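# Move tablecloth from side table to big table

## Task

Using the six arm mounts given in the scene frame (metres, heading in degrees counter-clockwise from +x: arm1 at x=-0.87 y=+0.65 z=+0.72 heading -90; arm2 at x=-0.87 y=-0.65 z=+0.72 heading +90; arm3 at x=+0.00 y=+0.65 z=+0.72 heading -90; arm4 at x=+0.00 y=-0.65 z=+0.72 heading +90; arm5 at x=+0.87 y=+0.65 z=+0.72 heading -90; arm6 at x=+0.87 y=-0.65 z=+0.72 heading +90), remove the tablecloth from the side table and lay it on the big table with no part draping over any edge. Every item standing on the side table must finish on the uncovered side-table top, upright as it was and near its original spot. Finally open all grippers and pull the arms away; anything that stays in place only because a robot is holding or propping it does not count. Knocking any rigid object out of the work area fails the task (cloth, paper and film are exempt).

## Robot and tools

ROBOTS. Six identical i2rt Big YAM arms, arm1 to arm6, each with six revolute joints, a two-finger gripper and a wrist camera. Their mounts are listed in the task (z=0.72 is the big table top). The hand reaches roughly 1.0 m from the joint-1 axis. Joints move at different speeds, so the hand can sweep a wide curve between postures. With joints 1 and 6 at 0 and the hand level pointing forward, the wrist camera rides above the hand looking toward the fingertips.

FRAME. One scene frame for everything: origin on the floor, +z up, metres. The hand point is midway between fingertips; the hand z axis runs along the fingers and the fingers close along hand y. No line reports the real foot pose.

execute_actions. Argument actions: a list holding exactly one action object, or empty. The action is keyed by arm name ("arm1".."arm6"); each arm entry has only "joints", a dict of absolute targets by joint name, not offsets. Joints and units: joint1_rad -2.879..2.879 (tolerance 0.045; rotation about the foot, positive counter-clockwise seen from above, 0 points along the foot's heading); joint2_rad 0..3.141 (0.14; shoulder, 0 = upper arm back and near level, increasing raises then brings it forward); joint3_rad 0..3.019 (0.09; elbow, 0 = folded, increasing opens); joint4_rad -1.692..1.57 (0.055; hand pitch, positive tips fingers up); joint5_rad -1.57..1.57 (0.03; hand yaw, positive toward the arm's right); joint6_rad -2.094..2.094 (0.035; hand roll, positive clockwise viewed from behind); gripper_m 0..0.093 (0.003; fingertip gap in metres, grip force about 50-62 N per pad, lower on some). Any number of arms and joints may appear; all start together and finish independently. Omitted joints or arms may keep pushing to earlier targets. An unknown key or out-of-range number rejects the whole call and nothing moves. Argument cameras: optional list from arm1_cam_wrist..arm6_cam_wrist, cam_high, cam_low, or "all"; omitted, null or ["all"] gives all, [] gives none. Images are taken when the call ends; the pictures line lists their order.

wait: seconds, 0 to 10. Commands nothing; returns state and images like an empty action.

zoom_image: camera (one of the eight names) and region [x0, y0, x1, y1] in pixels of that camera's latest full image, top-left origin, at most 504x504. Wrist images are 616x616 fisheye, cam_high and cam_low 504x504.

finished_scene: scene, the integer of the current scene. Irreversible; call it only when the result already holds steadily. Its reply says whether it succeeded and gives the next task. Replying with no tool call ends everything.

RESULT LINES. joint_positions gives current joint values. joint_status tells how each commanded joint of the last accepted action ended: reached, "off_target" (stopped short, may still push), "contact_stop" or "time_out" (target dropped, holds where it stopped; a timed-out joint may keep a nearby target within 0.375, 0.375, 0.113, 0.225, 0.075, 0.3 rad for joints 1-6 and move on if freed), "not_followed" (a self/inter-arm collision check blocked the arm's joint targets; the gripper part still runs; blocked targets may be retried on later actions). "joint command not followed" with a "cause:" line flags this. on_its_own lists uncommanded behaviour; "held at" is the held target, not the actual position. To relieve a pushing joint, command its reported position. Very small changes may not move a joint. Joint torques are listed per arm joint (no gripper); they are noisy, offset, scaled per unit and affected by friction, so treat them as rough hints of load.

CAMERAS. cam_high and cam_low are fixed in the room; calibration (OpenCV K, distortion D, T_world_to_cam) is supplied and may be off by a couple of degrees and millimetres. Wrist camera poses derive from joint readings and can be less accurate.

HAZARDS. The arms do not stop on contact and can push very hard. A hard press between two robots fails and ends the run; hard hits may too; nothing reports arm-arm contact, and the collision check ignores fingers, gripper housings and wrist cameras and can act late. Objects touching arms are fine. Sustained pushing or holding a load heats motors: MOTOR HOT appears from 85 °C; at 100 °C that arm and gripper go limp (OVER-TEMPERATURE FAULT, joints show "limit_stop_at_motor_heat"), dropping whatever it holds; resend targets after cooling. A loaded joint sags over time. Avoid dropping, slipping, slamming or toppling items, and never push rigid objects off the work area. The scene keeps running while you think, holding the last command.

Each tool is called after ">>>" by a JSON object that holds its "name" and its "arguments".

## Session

>>> {"name": "execute_actions", "arguments": {"actions": []}}

Scene clock: 0.00 s.
Joint torques (N m, as the arm reports them, + toward a larger angle): no reading
Motor temperatures (°C, as the motors report them): arm1=[26 27 31 26 27 27] | arm2=[29 29 35 30 27 28] | arm3=[27 29 30 30 29 30] | arm4=[27 27 33 29 30 28] | arm5=[27 31 36 29 30 31] | arm6=[30 31 34 26 27 29]
arm1.joint_positions: joint1_rad=-0.010 joint2_rad=+0.421 joint3_rad=+1.470 joint4_rad=-1.523 joint5_rad=+0.015 joint6_rad=+0.004 gripper_m=+0.095
arm1.joint_status: not commanded
arm1.hand: x=-0.8709 y=+0.5370 z=+1.3497 quat_wxyz=(-0.369, -0.602, -0.605, +0.369) (m; scene frame)
arm2.joint_positions: joint1_rad=-0.017 joint2_rad=+0.455 joint3_rad=+1.454 joint4_rad=-1.551 joint5_rad=-0.001 joint6_rad=+0.008 gripper_m=+0.094
arm2.joint_status: not commanded
arm2.hand: x=-0.8682 y=-0.5231 z=+1.3115 quat_wxyz=(-0.349, +0.607, -0.626, -0.342) (m; scene frame)
arm3.joint_positions: joint1_rad=-0.009 joint2_rad=+0.448 joint3_rad=+1.477 joint4_rad=-1.524 joint5_rad=-0.017 joint6_rad=+0.010 gripper_m=+0.095
arm3.joint_status: not commanded
arm3.hand: x=-0.0038 y=+0.5294 z=+1.3170 quat_wxyz=(-0.369, -0.613, -0.599, +0.358) (m; scene frame)
arm4.joint_positions: joint1_rad=+0.000 joint2_rad=+0.422 joint3_rad=+1.469 joint4_rad=-1.531 joint5_rad=+0.002 joint6_rad=+0.013 gripper_m=+0.094
arm4.joint_status: not commanded
arm4.hand: x=-0.0069 y=-0.5381 z=+1.3055 quat_wxyz=(-0.365, +0.607, -0.603, -0.367) (m; scene frame)
arm5.joint_positions: joint1_rad=-0.012 joint2_rad=+0.422 joint3_rad=+1.474 joint4_rad=-1.550 joint5_rad=+0.007 joint6_rad=-0.001 gripper_m=+0.095
arm5.joint_status: not commanded
arm5.hand: x=+0.8654 y=+0.5398 z=+1.3181 quat_wxyz=(-0.352, -0.619, -0.597, +0.369) (m; scene frame)
arm6.joint_positions: joint1_rad=+0.015 joint2_rad=+0.432 joint3_rad=+1.482 joint4_rad=-1.535 joint5_rad=-0.012 joint6_rad=+0.001 gripper_m=+0.095
arm6.joint_status: not commanded
arm6.hand: x=+0.8633 y=-0.5377 z=+1.3852 quat_wxyz=(-0.359, +0.615, -0.595, -0.373) (m; scene frame)
pictures: arm1_cam_wrist, arm2_cam_wrist, arm3_cam_wrist, arm4_cam_wrist, arm5_cam_wrist, arm6_cam_wrist, cam_high, cam_low
Images, in order (width x height): arm1_cam_wrist 616x616, arm2_cam_wrist 616x616, arm3_cam_wrist 616x616, arm4_cam_wrist 616x616, arm5_cam_wrist 616x616, arm6_cam_wrist 616x616, cam_high 504x504, cam_low 504x504.

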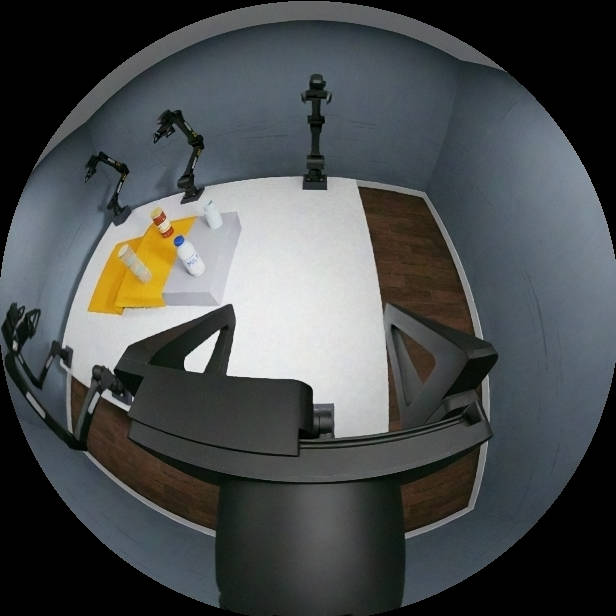

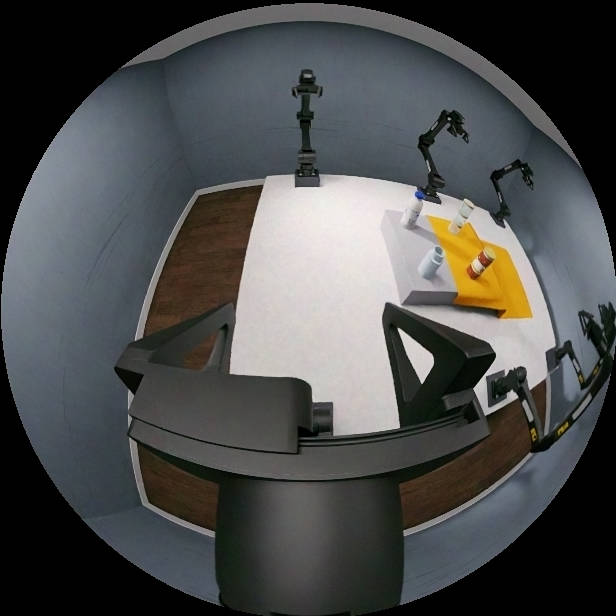

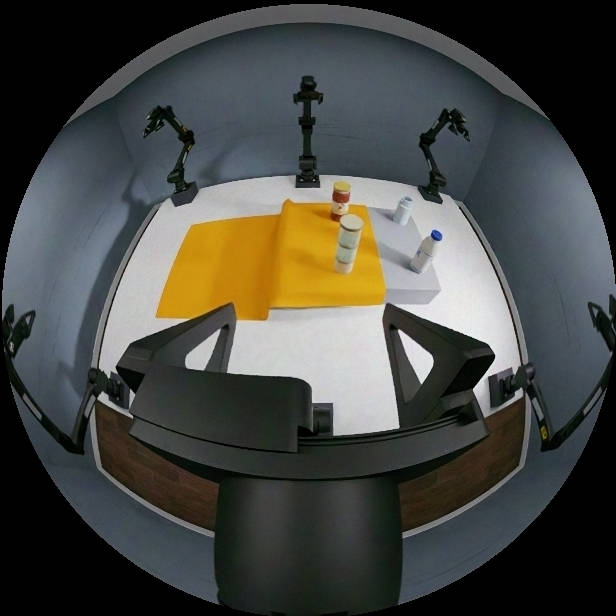

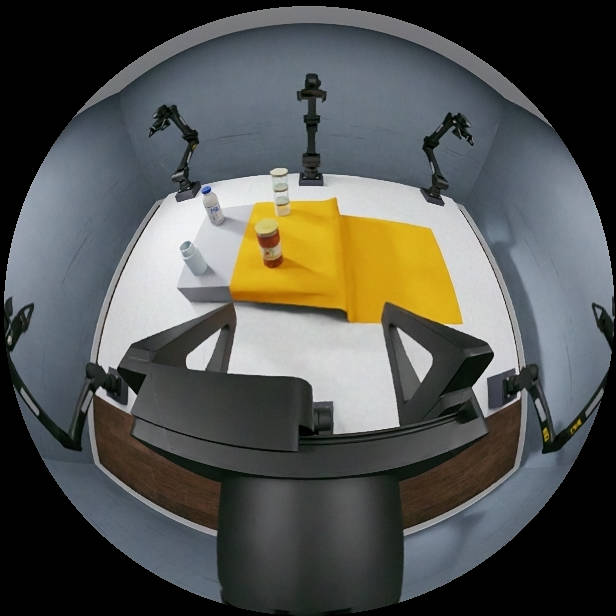

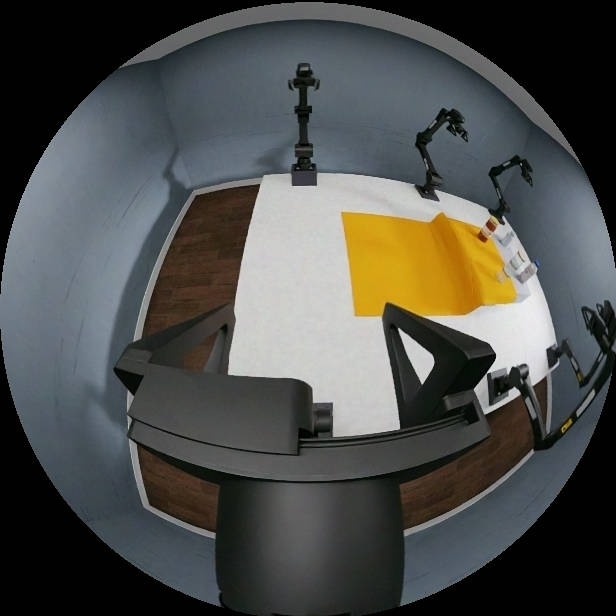

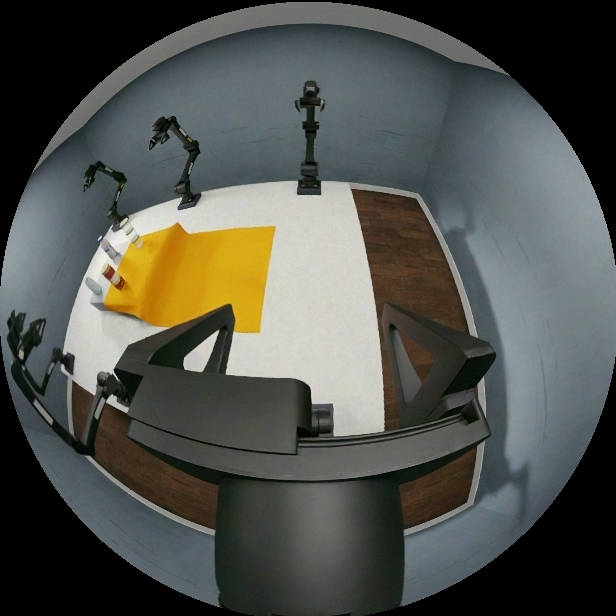

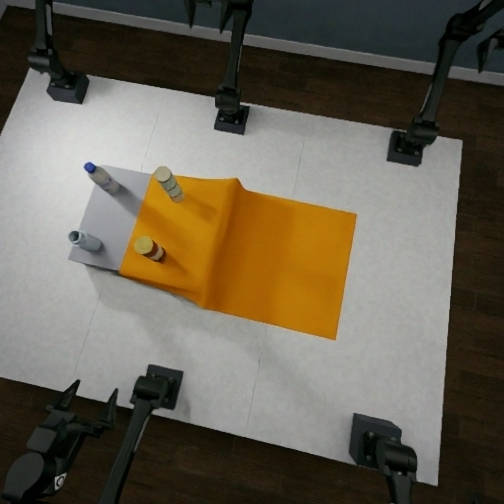

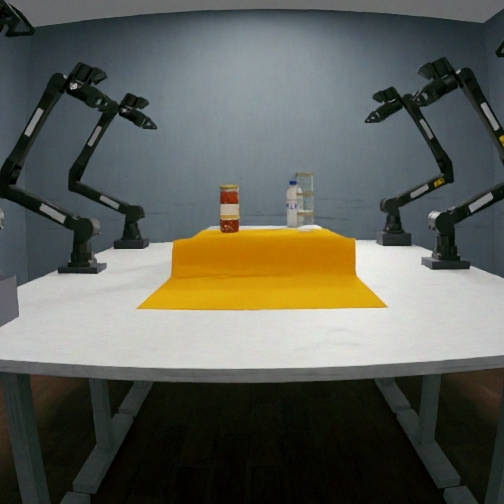

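>>> {"name": "zoom_image", "arguments": {"camera": "cam_low", "region": [160, 160, 370, 290]}}

>>> {"name": "zoom_image", "arguments": {"camera": "cam_high", "region": [50, 130, 270, 320]}}

>>> {"name": "zoom_image", "arguments": {"camera": "arm3_cam_wrist", "region": [250, 170, 450, 330]}}

Region (160, 160, 370, 290) of cam_low's 504x504 image, scaled by 2.400, with more detail than that image has; it fills the top 312 rows of this view, and the rest is white.

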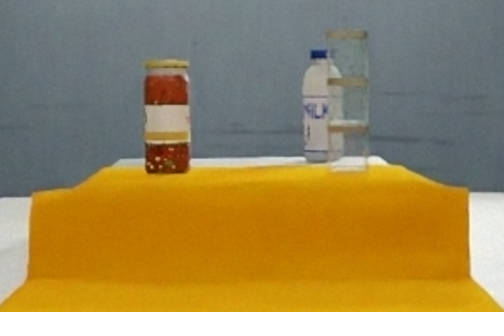

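Region (50, 130, 270, 320) of cam_high's 504x504 image, scaled by 2.291, with more detail than that image has; it fills the top 435 rows of this view, and the rest is white.

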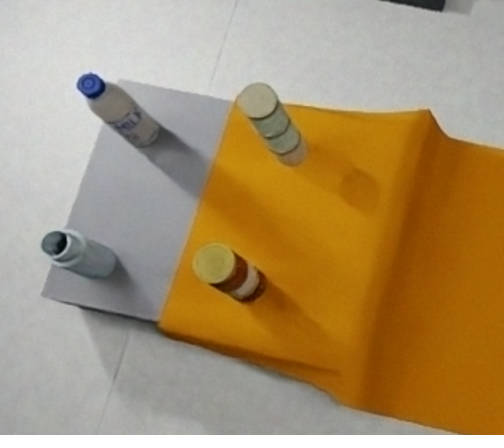

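Region (250, 170, 450, 330) of arm3_cam_wrist's 616x616 image, scaled by 2.520, with more detail than that image has; it fills the top 403 rows of this view, and the rest is white.

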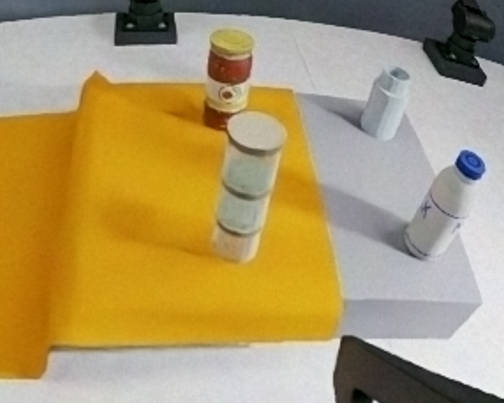

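>>> {"name": "execute_actions", "arguments": {"actions": [{"arm3":{"joints":{"joint1_rad":-0.228,"joint2_rad":0.95,"joint3_rad":0.604,"joint4_rad":0.705}},"arm4":{"joints":{"joint1_rad":0.232,"joint2_rad":0.95,"joint3_rad":0.66,"joint4_rad":0.742}},"arm5":{"joints":{"joint1_rad":-1.085,"joint2_rad":2.2,"joint3_rad":2.31,"joint4_rad":-0.885,"joint6_rad":-1.1,"gripper_m":0.075}},"arm6":{"joints":{"joint1_rad":1.115,"joint2_rad":2.3,"joint3_rad":2.405,"joint4_rad":-0.925,"joint6_rad":1.1,"gripper_m":0.075}}}], "cameras": ["arm3_cam_wrist","arm4_cam_wrist","arm5_cam_wrist","arm6_cam_wrist","cam_high","cam_low"]}}

Scene clock: 29.53 s.
Joint torques (N m, as the arm reports them, + toward a larger angle): arm1=[ 0.97  5.89  6.58  1.72  0.01 -0.05] | arm2=[-0.24  5.35  9.09  2.08  0.    0.04] | arm3=[-0.92 -3.72  9.28  2.83 -0.12  0.12] | arm4=[-1.03 -8.34 10.36  2.68 -0.04 -0.11] | arm5=[ -0.46 -28.51  11.42   1.28  -0.09  -0.2 ] | arm6=[  0.28 -32.23  14.73   1.52   0.09   0.14]
Motor temperatures (°C, as the motors report them): arm1=[26 28 34 26 27 27] | arm2=[29 29 38 30 27 28] | arm3=[27 29 33 30 29 30] | arm4=[27 28 35 29 30 28] | arm5=[27 32 40 29 30 31] | arm6=[30 32 38 27 27 29]
arm1.joint_positions: joint1_rad=-0.010 joint2_rad=+0.421 joint3_rad=+1.470 joint4_rad=-1.523 joint5_rad=+0.015 joint6_rad=+0.004 gripper_m=+0.095
arm1.joint_status: not commanded
arm1.hand: x=-0.8709 y=+0.5370 z=+1.3497 quat_wxyz=(-0.369, -0.602, -0.605, +0.369) (m; scene frame)
arm2.joint_positions: joint1_rad=-0.017 joint2_rad=+0.455 joint3_rad=+1.454 joint4_rad=-1.551 joint5_rad=-0.001 joint6_rad=+0.008 gripper_m=+0.094
arm2.joint_status: not commanded
arm2.hand: x=-0.8682 y=-0.5231 z=+1.3115 quat_wxyz=(-0.349, +0.607, -0.626, -0.342) (m; scene frame)
arm3.joint_positions: joint1_rad=-0.219 joint2_rad=+0.955 joint3_rad=+0.616 joint4_rad=+0.680 joint5_rad=-0.017 joint6_rad=+0.010 gripper_m=+0.095
arm3.joint_status: all done
arm3.hand: x=-0.1029 y=+0.2125 z=+1.1855 quat_wxyz=(-0.517, -0.450, -0.359, +0.633) (m; scene frame)
arm4.joint_positions: joint1_rad=+0.226 joint2_rad=+0.964 joint3_rad=+0.669 joint4_rad=+0.717 joint5_rad=+0.002 joint6_rad=+0.013 gripper_m=+0.094
arm4.joint_status: all done
arm4.hand: x=-0.1116 y=-0.2120 z=+1.2114 quat_wxyz=(-0.517, +0.428, -0.335, -0.662) (m; scene frame)
arm5.joint_positions: joint1_rad=-1.086 joint2_rad=+2.206 joint3_rad=+2.275 joint4_rad=-0.885 joint5_rad=+0.008 joint6_rad=-1.088 gripper_m=+0.075
arm5.joint_status: all done
arm5.hand: x=+0.1090 y=+0.2699 z=+0.9991 quat_wxyz=(+0.117, -0.664, -0.651, +0.350) (m; scene frame)
arm6.joint_positions: joint1_rad=+1.120 joint2_rad=+2.331 joint3_rad=+2.360 joint4_rad=-0.926 joint5_rad=-0.011 joint6_rad=+1.086 gripper_m=+0.075
arm6.joint_status: all done
arm6.hand: x=+0.0849 y=-0.2809 z=+0.9922 quat_wxyz=(+0.107, +0.684, -0.651, -0.311) (m; scene frame)
pictures: arm3_cam_wrist, arm4_cam_wrist, arm5_cam_wrist, arm6_cam_wrist, cam_high, cam_low
camera_calibration (this result's frames):
arm3_cam_wrist: T_world_to_cam=[[-0.980166, 0.19798, -0.00889202, -0.133702], [0.0645605, 0.276565, -0.958824, 1.08824], [-0.187368, -0.940381, -0.283861, 0.644372], [0, 0, 0, 1]] pos_world=[-0.0805719, 0.331457, 1.22515]
arm4_cam_wrist: T_world_to_cam=[[0.972176, 0.234252, -0.000445079, 0.156104], [0.0478321, -0.200369, -0.978552, 1.14954], [-0.229317, 0.951303, -0.205998, 0.553828], [0, 0, 0, 1]] pos_world=[-0.0797434, -0.333094, 1.23904]
arm5_cam_wrist: T_world_to_cam=[[-0.779699, 0.132768, 0.611917, -0.561076], [0.303482, 0.934934, 0.183841, -0.461945], [-0.547693, 0.329047, -0.76926, 0.858283], [0, 0, 0, 1]] pos_world=[0.172797, 0.223966, 1.0885]
arm6_cam_wrist: T_world_to_cam=[[0.828088, 0.124558, -0.546585, 0.501848], [0.291731, -0.92833, 0.230427, -0.511232], [-0.47871, -0.35027, -0.805076, 0.872885], [0, 0, 0, 1]] pos_world=[0.151427, -0.231356, 1.09484]
Images, in order (width x height): arm3_cam_wrist 616x616, arm4_cam_wrist 616x616, arm5_cam_wrist 616x616, arm6_cam_wrist 616x616, cam_high 504x504, cam_low 504x504.

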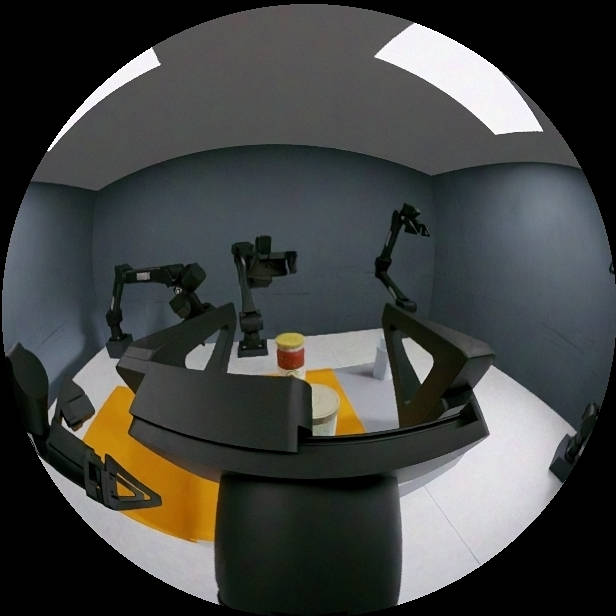

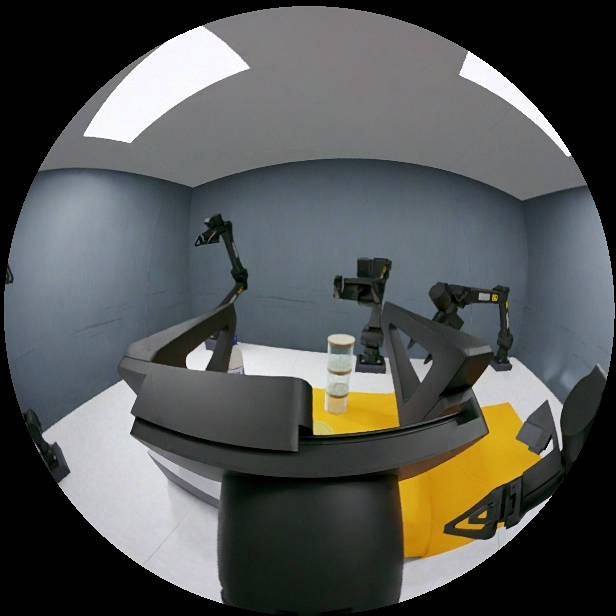

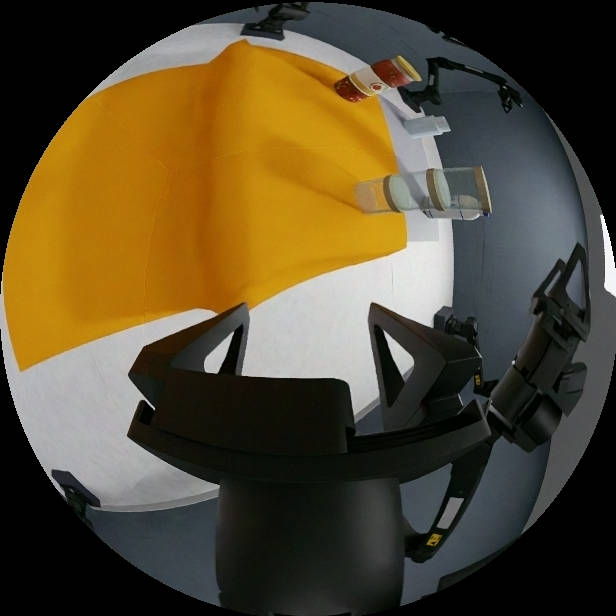

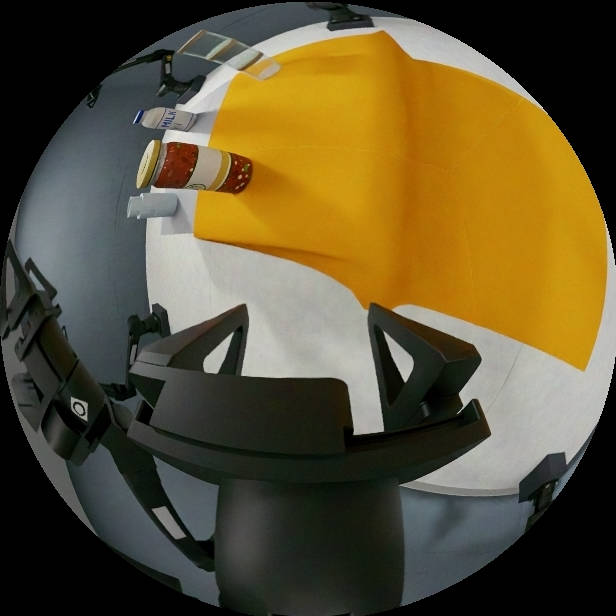

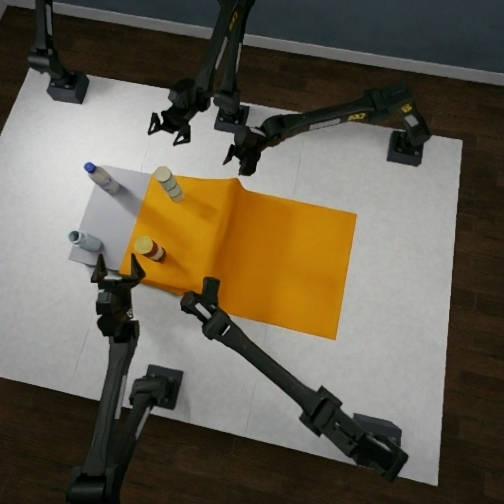

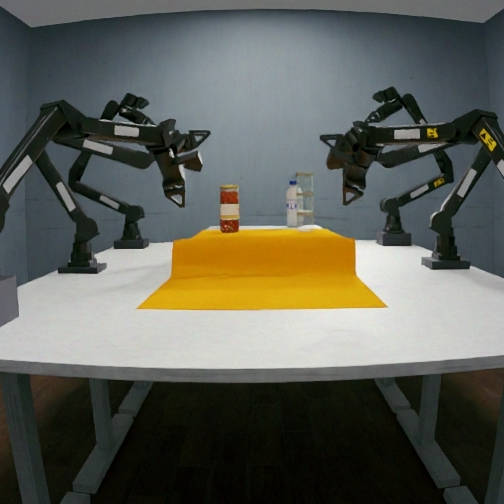

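>>> {"name": "execute_actions", "arguments": {"actions": [{"arm3":{"joints":{"joint1_rad":-0.24,"joint2_rad":1.535}},"arm4":{"joints":{"joint2_rad":1.488,"joint3_rad":0.645}},"arm5":{"joints":{"joint2_rad":2.45}},"arm6":{"joints":{"joint2_rad":2.54}}}], "cameras": ["arm3_cam_wrist","arm4_cam_wrist","arm5_cam_wrist","arm6_cam_wrist","cam_low"]}}

Scene clock: 39.33 s.
Joint torques (N m, as the arm reports them, + toward a larger angle): arm1=[ 1.    5.87  6.58  1.73  0.02 -0.05] | arm2=[-0.74  4.77  8.64  2.12  0.    0.03] | arm3=[-1.12 -8.71  7.08  2.7  -0.12  0.11] | arm4=[ -1.02 -12.89   8.38   2.52  -0.04  -0.1 ] | arm5=[ -0.2  -31.16   9.87   0.95  -0.1   -0.21] | arm6=[  0.58 -33.17  12.91   0.95   0.12   0.13]
Motor temperatures (°C, as the motors report them): arm1=[26 28 34 26 27 27] | arm2=[29 29 38 30 27 28] | arm3=[27 29 33 30 29 30] | arm4=[27 28 36 29 30 28] | arm5=[27 35 44 29 30 31] | arm6=[30 35 42 27 27 29]
arm1.joint_positions: joint1_rad=-0.010 joint2_rad=+0.421 joint3_rad=+1.470 joint4_rad=-1.523 joint5_rad=+0.015 joint6_rad=+0.004 gripper_m=+0.095
arm1.joint_status: not commanded
arm1.hand: x=-0.8709 y=+0.5370 z=+1.3497 quat_wxyz=(-0.369, -0.602, -0.605, +0.369) (m; scene frame)
arm2.joint_positions: joint1_rad=-0.017 joint2_rad=+0.455 joint3_rad=+1.454 joint4_rad=-1.551 joint5_rad=-0.001 joint6_rad=+0.008 gripper_m=+0.094
arm2.joint_status: not commanded
arm2.hand: x=-0.8682 y=-0.5231 z=+1.3115 quat_wxyz=(-0.349, +0.607, -0.626, -0.342) (m; scene frame)
arm3.joint_positions: joint1_rad=-0.229 joint2_rad=+1.536 joint3_rad=+0.607 joint4_rad=+0.689 joint5_rad=-0.017 joint6_rad=+0.010 gripper_m=+0.095
arm3.joint_status: all done
arm3.hand: x=-0.1272 y=+0.1214 z=+0.8987 quat_wxyz=(-0.392, -0.618, -0.485, +0.478) (m; scene frame)
arm4.joint_positions: joint1_rad=+0.226 joint2_rad=+1.492 joint3_rad=+0.646 joint4_rad=+0.728 joint5_rad=+0.002 joint6_rad=+0.013 gripper_m=+0.094
arm4.joint_status: all done
arm4.hand: x=-0.1337 y=-0.1088 z=+0.9393 quat_wxyz=(-0.410, +0.587, -0.463, -0.522) (m; scene frame)
arm5.joint_positions: joint1_rad=-1.086 joint2_rad=+2.459 joint3_rad=+2.292 joint4_rad=-0.885 joint5_rad=+0.008 joint6_rad=-1.089 gripper_m=+0.075
arm5.joint_status: all done
arm5.hand: x=+0.1032 y=+0.2674 z=+0.7962 quat_wxyz=(+0.083, -0.690, -0.677, +0.243) (m; scene frame)
arm6.joint_positions: joint1_rad=+1.120 joint2_rad=+2.568 joint3_rad=+2.375 joint4_rad=-0.926 joint5_rad=-0.011 joint6_rad=+1.087 gripper_m=+0.075
arm6.joint_status: all done
arm6.hand: x=+0.0931 y=-0.2838 z=+0.7996 quat_wxyz=(+0.074, +0.705, -0.673, -0.210) (m; scene frame)
pictures: arm3_cam_wrist, arm4_cam_wrist, arm5_cam_wrist, arm6_cam_wrist, cam_low
camera_calibration (this result's frames):
arm3_cam_wrist: T_world_to_cam=[[-0.976831, 0.212542, -0.0250368, -0.128803], [0.178084, 0.742381, -0.645876, 0.516663], [-0.118689, -0.635371, -0.763031, 0.875077], [0, 0, 0, 1]] pos_world=[-0.113966, 0.199814, 0.998187]
arm4_cam_wrist: T_world_to_cam=[[0.973454, 0.228864, 0.00289983, 0.149719], [0.157799, -0.6619, -0.732795, 0.638697], [-0.165791, 0.7138, -0.680444, 0.822867], [0, 0, 0, 1]] pos_world=[-0.110107, -0.198874, 1.02751]
arm5_cam_wrist: T_world_to_cam=[[-0.891954, 0.0764345, 0.445619, -0.282056], [0.247907, 0.906917, 0.340653, -0.532139], [-0.378102, 0.414318, -0.827876, 0.70618], [0, 0, 0, 1]] pos_world=[0.147348, 0.211581, 0.891594]
arm6_cam_wrist: T_world_to_cam=[[0.92155, 0.0787749, -0.380184, 0.235372], [0.229756, -0.899992, 0.37044, -0.570128], [-0.312981, -0.428729, -0.847487, 0.716916], [0, 0, 0, 1]] pos_world=[0.138464, -0.22429, 0.908261]
Images, in order (width x height): arm3_cam_wrist 616x616, arm4_cam_wrist 616x616, arm5_cam_wrist 616x616, arm6_cam_wrist 616x616, cam_low 504x504.

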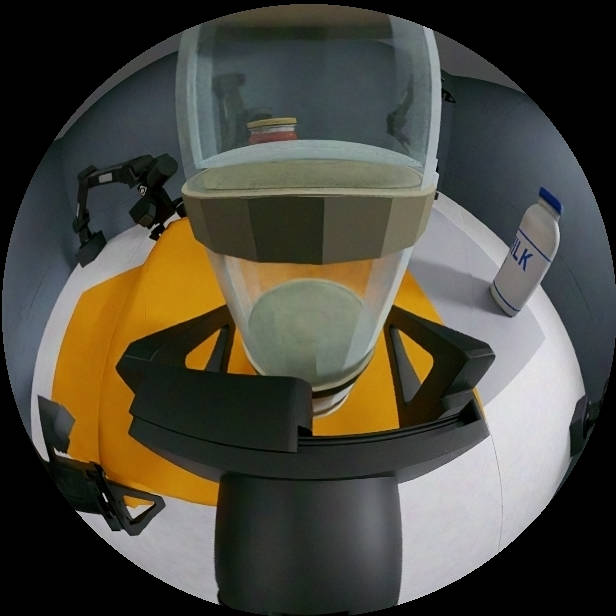

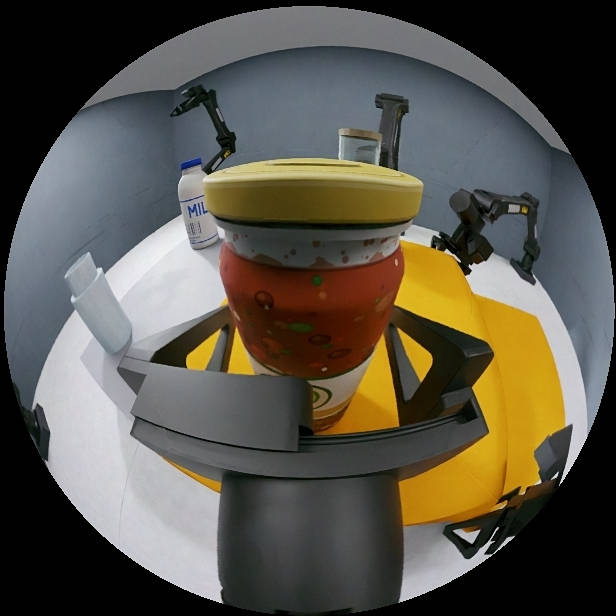

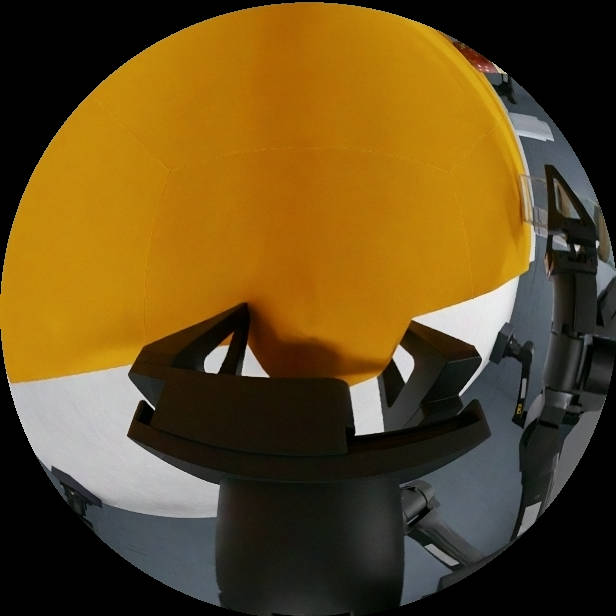

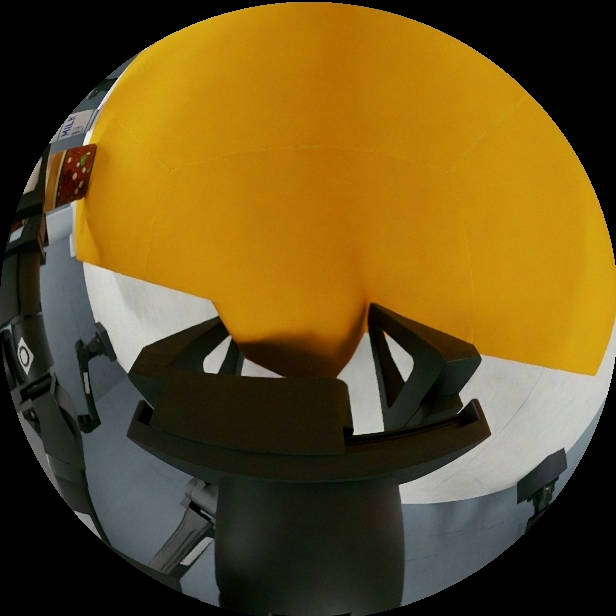

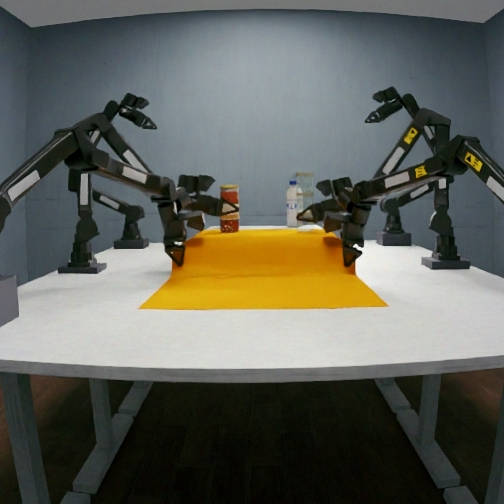

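>>> {"name": "execute_actions", "arguments": {"actions": [{"arm3":{"joints":{"gripper_m":0.04}},"arm4":{"joints":{"gripper_m":0.045}},"arm5":{"joints":{"gripper_m":0.0}},"arm6":{"joints":{"gripper_m":0.0}}}], "cameras": ["arm5_cam_wrist","arm6_cam_wrist","cam_low"]}}

Scene clock: 44.60 s.
Joint torques (N m, as the arm reports them, + toward a larger angle): arm1=[ 0.96  5.86  6.58  1.73  0.02 -0.05] | arm2=[0.12 4.73 8.74 2.14 0.04 0.11] | arm3=[-1.1  -8.58  7.08  2.71 -0.05  0.12] | arm4=[ -1.   -13.12   8.44   2.59  -0.07  -0.11] | arm5=[  0.14 -29.33   9.96   0.61  -0.19  -0.21] | arm6=[  0.96 -32.31  13.01   1.28   0.14   0.1 ]
Motor temperatures (°C, as the motors report them): arm1=[26 28 34 26 27 27] | arm2=[29 29 38 30 27 28] | arm3=[27 29 33 30 29 30] | arm4=[27 28 36 29 30 28] | arm5=[27 37 45 29 30 31] | arm6=[30 36 43 27 27 29]
arm1.joint_positions: joint1_rad=-0.010 joint2_rad=+0.421 joint3_rad=+1.470 joint4_rad=-1.523 joint5_rad=+0.015 joint6_rad=+0.004 gripper_m=+0.095
arm1.joint_status: not commanded
arm1.hand: x=-0.8709 y=+0.5370 z=+1.3497 quat_wxyz=(-0.369, -0.602, -0.605, +0.369) (m; scene frame)
arm2.joint_positions: joint1_rad=-0.017 joint2_rad=+0.455 joint3_rad=+1.454 joint4_rad=-1.551 joint5_rad=-0.001 joint6_rad=+0.008 gripper_m=+0.094
arm2.joint_status: not commanded
arm2.hand: x=-0.8682 y=-0.5231 z=+1.3115 quat_wxyz=(-0.349, +0.607, -0.626, -0.342) (m; scene frame)
arm3.joint_positions: joint1_rad=-0.229 joint2_rad=+1.536 joint3_rad=+0.607 joint4_rad=+0.689 joint5_rad=-0.019 joint6_rad=+0.009 gripper_m=+0.060
arm3.joint_status: gripper_m off_target (ended at +0.060, target +0.040)
arm3.hand: x=-0.1269 y=+0.1213 z=+0.8987 quat_wxyz=(-0.393, -0.618, -0.485, +0.478) (m; scene frame)
arm4.joint_positions: joint1_rad=+0.226 joint2_rad=+1.492 joint3_rad=+0.646 joint4_rad=+0.728 joint5_rad=+0.003 joint6_rad=+0.013 gripper_m=+0.066
arm4.joint_status: gripper_m off_target (ended at +0.066, target +0.045)
arm4.hand: x=-0.1336 y=-0.1088 z=+0.9393 quat_wxyz=(-0.411, +0.587, -0.464, -0.522) (m; scene frame)
arm5.joint_positions: joint1_rad=-1.089 joint2_rad=+2.438 joint3_rad=+2.292 joint4_rad=-0.875 joint5_rad=+0.010 joint6_rad=-1.088 gripper_m=+0.002
arm5.joint_status: all done
arm5.hand: x=+0.0984 y=+0.2687 z=+0.8146 quat_wxyz=(+0.089, -0.689, -0.673, +0.256) (m; scene frame)
arm6.joint_positions: joint1_rad=+1.119 joint2_rad=+2.568 joint3_rad=+2.375 joint4_rad=-0.926 joint5_rad=-0.012 joint6_rad=+1.088 gripper_m=+0.001
arm6.joint_status: all done
arm6.hand: x=+0.0933 y=-0.2833 z=+0.7999 quat_wxyz=(+0.074, +0.704, -0.674, -0.210) (m; scene frame)
pictures: arm5_cam_wrist, arm6_cam_wrist, cam_low
camera_calibration (this result's frames):
arm5_cam_wrist: T_world_to_cam=[[-0.878855, 0.0861834, 0.46924, -0.317792], [0.261544, 0.909616, 0.322789, -0.525939], [-0.399009, 0.406412, -0.821962, 0.71846], [0, 0, 0, 1]] pos_world=[0.144935, 0.2138, 0.909435]
arm6_cam_wrist: T_world_to_cam=[[0.921342, 0.0774573, -0.380958, 0.235563], [0.229039, -0.899968, 0.370943, -0.570169], [-0.314118, -0.42902, -0.846919, 0.717026], [0, 0, 0, 1]] pos_world=[0.138787, -0.223762, 0.908503]
Images, in order (width x height): arm5_cam_wrist 616x616, arm6_cam_wrist 616x616, cam_low 504x504.

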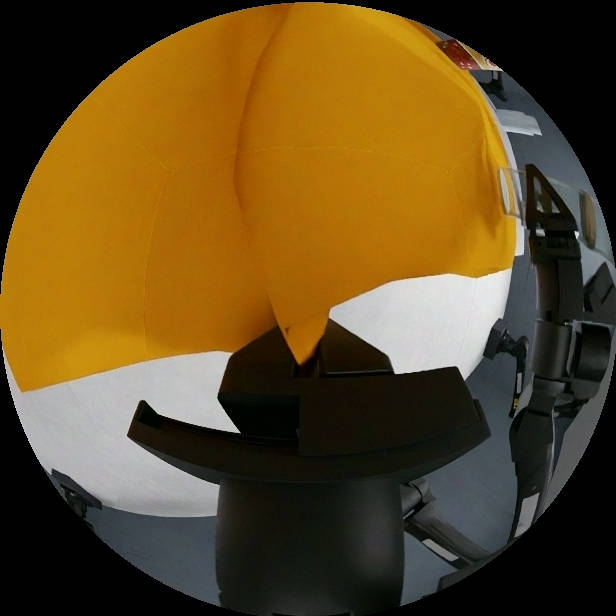

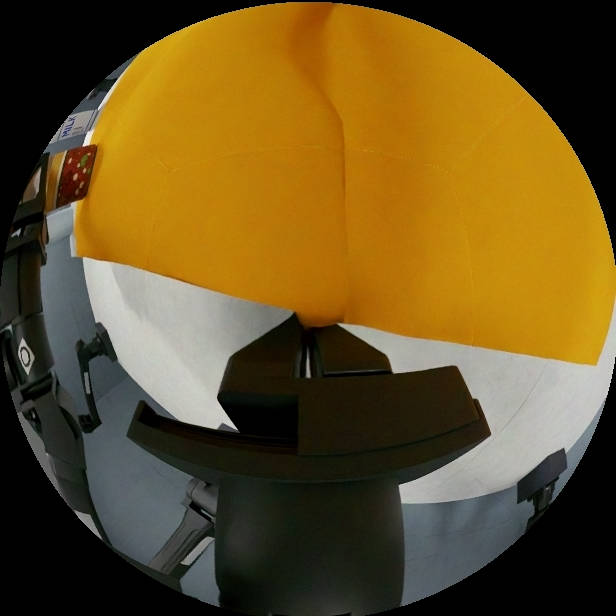

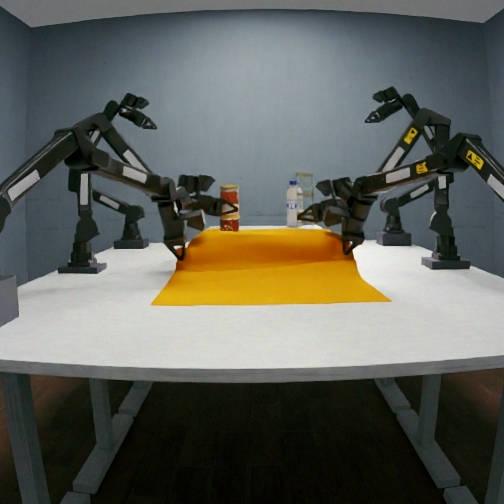

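>>> {"name": "execute_actions", "arguments": {"actions": [{"arm3":{"joints":{"joint2_rad":1.4}},"arm4":{"joints":{"joint2_rad":1.33}},"arm5":{"joints":{"joint1_rad":-0.96,"joint2_rad":1.97,"joint3_rad":1.77,"joint4_rad":-1.065,"joint6_rad":-0.97}},"arm6":{"joints":{"joint1_rad":0.972,"joint2_rad":2.05,"joint3_rad":1.745,"joint4_rad":-0.965,"joint6_rad":0.95}}}], "cameras": ["cam_high","cam_low","arm4_cam_wrist"]}}

Scene clock: 56.10 s.
Joint torques (N m, as the arm reports them, + toward a larger angle): arm1=[ 0.99  5.9   6.58  1.73  0.02 -0.05] | arm2=[0.54 5.03 8.66 1.9  0.09 0.08] | arm3=[-1.09 -7.74  9.11  2.7  -0.05  0.12] | arm4=[ -0.98 -16.22  11.82   3.12  -0.07  -0.1 ] | arm5=[ -0.99 -20.23   8.22   0.27  -0.02   0.  ] | arm6=[  0.95 -21.99  10.66   0.64   0.07  -0.1 ]
Motor temperatures (°C, as the motors report them): arm1=[26 28 34 26 27 27] | arm2=[29 29 38 30 27 28] | arm3=[27 30 33 30 29 30] | arm4=[27 28 36 29 30 28] | arm5=[27 38 46 29 30 31] | arm6=[30 38 43 27 27 29]
arm1.joint_positions: joint1_rad=-0.010 joint2_rad=+0.421 joint3_rad=+1.470 joint4_rad=-1.523 joint5_rad=+0.015 joint6_rad=+0.004 gripper_m=+0.095
arm1.joint_status: not commanded
arm1.hand: x=-0.8709 y=+0.5370 z=+1.3497 quat_wxyz=(-0.369, -0.602, -0.605, +0.369) (m; scene frame)
arm2.joint_positions: joint1_rad=-0.017 joint2_rad=+0.455 joint3_rad=+1.454 joint4_rad=-1.551 joint5_rad=-0.001 joint6_rad=+0.008 gripper_m=+0.094
arm2.joint_status: not commanded
arm2.hand: x=-0.8682 y=-0.5231 z=+1.3115 quat_wxyz=(-0.349, +0.607, -0.626, -0.342) (m; scene frame)
arm3.joint_positions: joint1_rad=-0.229 joint2_rad=+1.406 joint3_rad=+0.594 joint4_rad=+0.689 joint5_rad=-0.019 joint6_rad=+0.009 gripper_m=+0.060
arm3.joint_status: all done
arm3.hand: x=-0.1248 y=+0.1319 z=+0.9595 quat_wxyz=(-0.420, -0.588, -0.463, +0.513) (m; scene frame)
arm4.joint_positions: joint1_rad=+0.226 joint2_rad=+1.381 joint3_rad=+0.613 joint4_rad=+0.715 joint5_rad=+0.003 joint6_rad=+0.013 gripper_m=+0.066
arm4.joint_status: all done
arm4.hand: x=-0.1293 y=-0.1282 z=+0.9776 quat_wxyz=(-0.425, +0.570, -0.450, -0.541) (m; scene frame)
arm5.joint_positions: joint1_rad=-0.951 joint2_rad=+1.939 joint3_rad=+1.773 joint4_rad=-1.055 joint5_rad=+0.006 joint6_rad=-0.977 gripper_m=+0.001
arm5.joint_status: all done
arm5.hand: x=+0.3058 y=+0.2656 z=+0.9221 quat_wxyz=(+0.036, -0.694, -0.698, +0.171) (m; scene frame)
arm6.joint_positions: joint1_rad=+0.961 joint2_rad=+2.040 joint3_rad=+1.736 joint4_rad=-0.959 joint5_rad=-0.011 joint6_rad=+0.963 gripper_m=+0.001
arm6.joint_status: all done
arm6.hand: x=+0.2978 y=-0.2595 z=+0.9050 quat_wxyz=(+0.030, +0.702, -0.696, -0.149) (m; scene frame)
pictures: arm4_cam_wrist, cam_high, cam_low
camera_calibration (this result's frames):
arm4_cam_wrist: T_world_to_cam=[[0.973501, 0.228669, 0.00238491, 0.150216], [0.146143, -0.614081, -0.775594, 0.699703], [-0.17589, 0.755391, -0.631227, 0.819397], [0, 0, 0, 1]] pos_world=[-0.104369, -0.223641, 1.05955]
Images, in order (width x height): arm4_cam_wrist 616x616, cam_high 504x504, cam_low 504x504.

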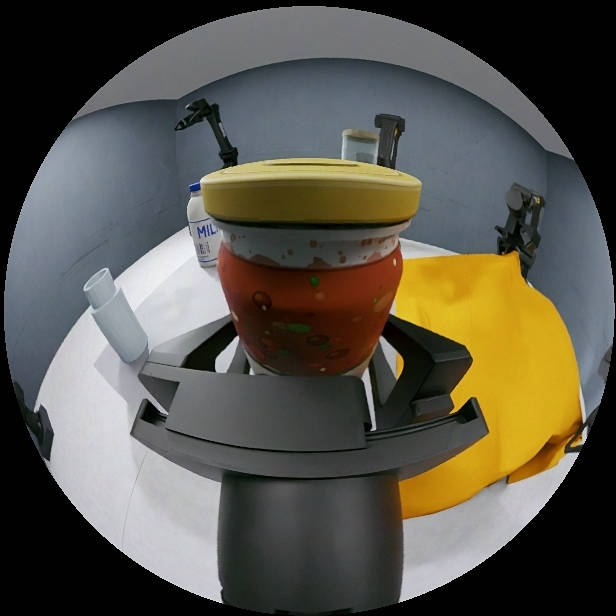

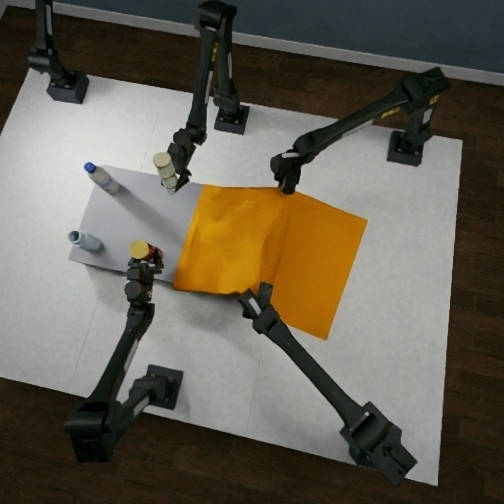

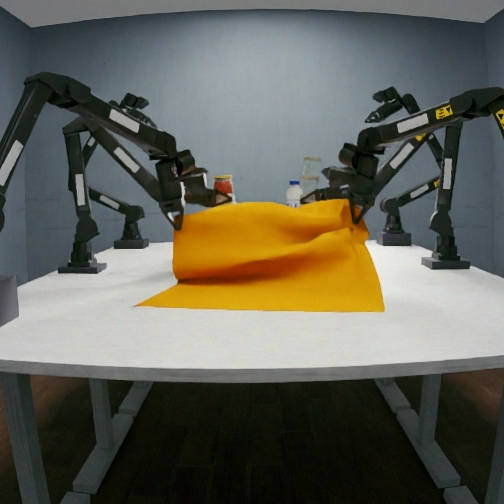

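>>> {"name": "execute_actions", "arguments": {"actions": [{"arm3":{"joints":{"joint2_rad":1.526,"joint3_rad":0.635}},"arm4":{"joints":{"joint2_rad":1.477,"joint3_rad":0.69,"joint4_rad":0.755}},"arm5":{"joints":{"joint1_rad":-0.647,"joint2_rad":1.49,"joint3_rad":1.27,"joint4_rad":-1.09,"joint6_rad":-0.66}},"arm6":{"joints":{"joint1_rad":0.638,"joint2_rad":1.57,"joint3_rad":1.21,"joint4_rad":-0.93,"joint6_rad":0.63}}}], "cameras": ["cam_high","cam_low"]}}

Scene clock: 63.63 s.
Joint torques (N m, as the arm reports them, + toward a larger angle): arm1=[ 0.97  5.86  6.59  1.73  0.02 -0.06] | arm2=[-0.2   4.66  8.75  2.08 -0.01  0.08] | arm3=[-1.06 -8.82 10.54  2.43 -0.04  0.12] | arm4=[ -0.91 -12.48  14.09   3.03  -0.07  -0.11] | arm5=[ -0.08 -12.07   8.03   0.23   0.07  -0.01] | arm6=[  1.46 -13.2   10.07   1.07   0.07  -0.06]
Motor temperatures (°C, as the motors report them): arm1=[26 28 34 26 27 27] | arm2=[29 29 38 30 27 28] | arm3=[27 30 34 30 29 30] | arm4=[27 28 36 30 30 28] | arm5=[27 37 45 29 30 31] | arm6=[30 37 42 26 27 29]
arm1.joint_positions: joint1_rad=-0.010 joint2_rad=+0.421 joint3_rad=+1.470 joint4_rad=-1.523 joint5_rad=+0.015 joint6_rad=+0.004 gripper_m=+0.095
arm1.joint_status: not commanded
arm1.hand: x=-0.8709 y=+0.5370 z=+1.3497 quat_wxyz=(-0.369, -0.602, -0.605, +0.369) (m; scene frame)
arm2.joint_positions: joint1_rad=-0.017 joint2_rad=+0.455 joint3_rad=+1.454 joint4_rad=-1.551 joint5_rad=-0.001 joint6_rad=+0.008 gripper_m=+0.094
arm2.joint_status: not commanded
arm2.hand: x=-0.8682 y=-0.5231 z=+1.3115 quat_wxyz=(-0.349, +0.607, -0.626, -0.342) (m; scene frame)
arm3.joint_positions: joint1_rad=-0.229 joint2_rad=+1.532 joint3_rad=+0.599 joint4_rad=+0.697 joint5_rad=-0.019 joint6_rad=+0.009 gripper_m=+0.060
arm3.joint_status: all done
arm3.hand: x=-0.1265 y=+0.1238 z=+0.8988 quat_wxyz=(-0.393, -0.617, -0.485, +0.479) (m; scene frame)
arm4.joint_positions: joint1_rad=+0.226 joint2_rad=+1.477 joint3_rad=+0.626 joint4_rad=+0.729 joint5_rad=+0.003 joint6_rad=+0.015 gripper_m=+0.066
arm4.joint_status: all done
arm4.hand: x=-0.1318 y=-0.1159 z=+0.9379 quat_wxyz=(-0.409, +0.587, -0.465, -0.521) (m; scene frame)
arm5.joint_positions: joint1_rad=-0.647 joint2_rad=+1.469 joint3_rad=+1.276 joint4_rad=-1.081 joint5_rad=+0.004 joint6_rad=-0.667 gripper_m=+0.001
arm5.joint_status: all done
arm5.hand: x=+0.5614 y=+0.2597 z=+0.9619 quat_wxyz=(-0.014, -0.699, -0.699, +0.147) (m; scene frame)
arm6.joint_positions: joint1_rad=+0.633 joint2_rad=+1.556 joint3_rad=+1.208 joint4_rad=-0.936 joint5_rad=-0.009 joint6_rad=+0.642 gripper_m=+0.001
arm6.joint_status: all done
arm6.hand: x=+0.5616 y=-0.2404 z=+0.9611 quat_wxyz=(-0.018, +0.700, -0.699, -0.141) (m; scene frame)
pictures: cam_high, cam_low
Images, in order (width x height): cam_high 504x504, cam_low 504x504.

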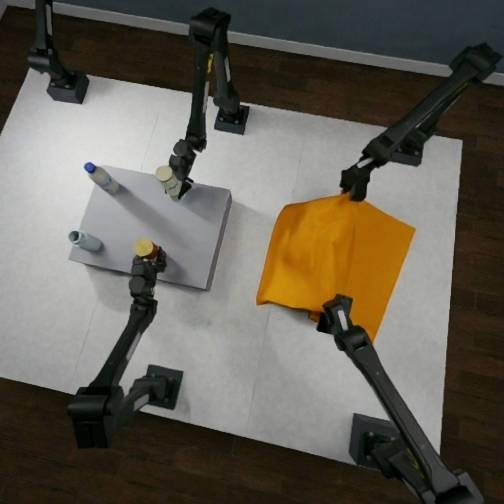

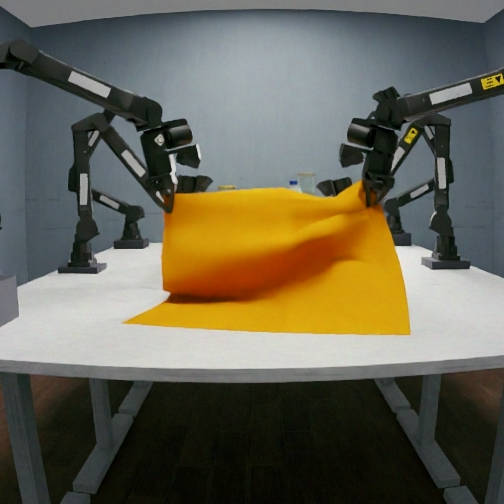

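>>> {"name": "execute_actions", "arguments": {"actions": [{"arm3":{"joints":{"gripper_m":0.093}},"arm4":{"joints":{"gripper_m":0.093}},"arm5":{"joints":{"joint1_rad":-0.75,"joint2_rad":1.76,"joint3_rad":1.22,"joint4_rad":-0.75,"joint6_rad":-0.77}},"arm6":{"joints":{"joint1_rad":0.69,"joint2_rad":1.87,"joint4_rad":-0.65,"joint6_rad":0.7}}}], "cameras": ["cam_high","cam_low"]}}

Scene clock: 70.60 s.
Joint torques (N m, as the arm reports them, + toward a larger angle): arm1=[ 0.95  5.88  6.58  1.73  0.02 -0.06] | arm2=[0.15 5.33 8.72 2.08 0.04 0.08] | arm3=[-1.04 -8.73 10.48  2.44 -0.05  0.12] | arm4=[ -1.02 -12.58  13.55   3.02  -0.06  -0.13] | arm5=[ -0.08 -17.63   7.35   1.03  -0.01  -0.3 ] | arm6=[  0.98 -19.33   8.67   1.14  -0.01   0.16]
Motor temperatures (°C, as the motors report them): arm1=[26 28 34 26 27 27] | arm2=[29 29 38 30 27 28] | arm3=[27 30 34 30 29 30] | arm4=[27 28 38 30 30 28] | arm5=[27 35 44 29 30 31] | arm6=[30 36 41 26 27 29]
arm1.joint_positions: joint1_rad=-0.010 joint2_rad=+0.421 joint3_rad=+1.470 joint4_rad=-1.523 joint5_rad=+0.015 joint6_rad=+0.004 gripper_m=+0.095
arm1.joint_status: not commanded
arm1.hand: x=-0.8709 y=+0.5370 z=+1.3497 quat_wxyz=(-0.369, -0.602, -0.605, +0.369) (m; scene frame)
arm2.joint_positions: joint1_rad=-0.017 joint2_rad=+0.455 joint3_rad=+1.454 joint4_rad=-1.551 joint5_rad=-0.001 joint6_rad=+0.008 gripper_m=+0.094
arm2.joint_status: not commanded
arm2.hand: x=-0.8682 y=-0.5231 z=+1.3115 quat_wxyz=(-0.349, +0.607, -0.626, -0.342) (m; scene frame)
arm3.joint_positions: joint1_rad=-0.229 joint2_rad=+1.531 joint3_rad=+0.600 joint4_rad=+0.697 joint5_rad=-0.019 joint6_rad=+0.009 gripper_m=+0.093
arm3.joint_status: all done
arm3.hand: x=-0.1266 y=+0.1235 z=+0.8999 quat_wxyz=(-0.394, -0.616, -0.484, +0.480) (m; scene frame)
arm4.joint_positions: joint1_rad=+0.226 joint2_rad=+1.477 joint3_rad=+0.633 joint4_rad=+0.729 joint5_rad=+0.003 joint6_rad=+0.015 gripper_m=+0.093
arm4.joint_status: all done
arm4.hand: x=-0.1324 y=-0.1138 z=+0.9413 quat_wxyz=(-0.411, +0.586, -0.463, -0.523) (m; scene frame)
arm5.joint_positions: joint1_rad=-0.754 joint2_rad=+1.761 joint3_rad=+1.217 joint4_rad=-0.761 joint5_rad=+0.006 joint6_rad=-0.753 gripper_m=+0.001
arm5.joint_status: all done
arm5.hand: x=+0.4835 y=+0.2563 z=+0.8110 quat_wxyz=(+0.001, -0.708, -0.693, +0.132) (m; scene frame)
arm6.joint_positions: joint1_rad=+0.687 joint2_rad=+1.874 joint3_rad=+1.204 joint4_rad=-0.659 joint5_rad=-0.009 joint6_rad=+0.687 gripper_m=+0.001
arm6.joint_status: all done
arm6.hand: x=+0.5116 y=-0.2221 z=+0.8131 quat_wxyz=(-0.010, +0.705, -0.699, -0.120) (m; scene frame)
pictures: cam_high, cam_low
Images, in order (width x height): cam_high 504x504, cam_low 504x504.

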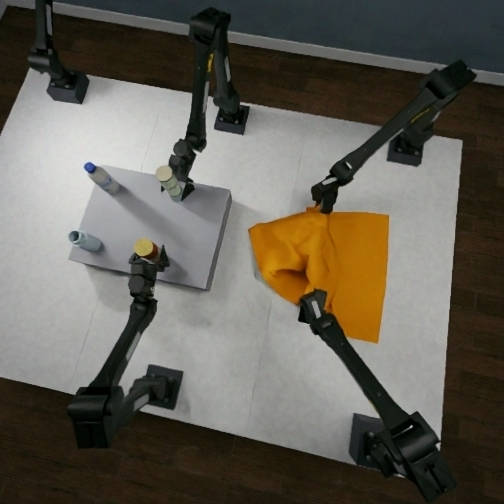

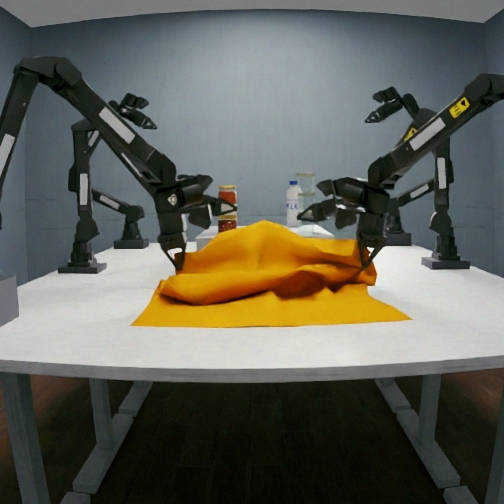

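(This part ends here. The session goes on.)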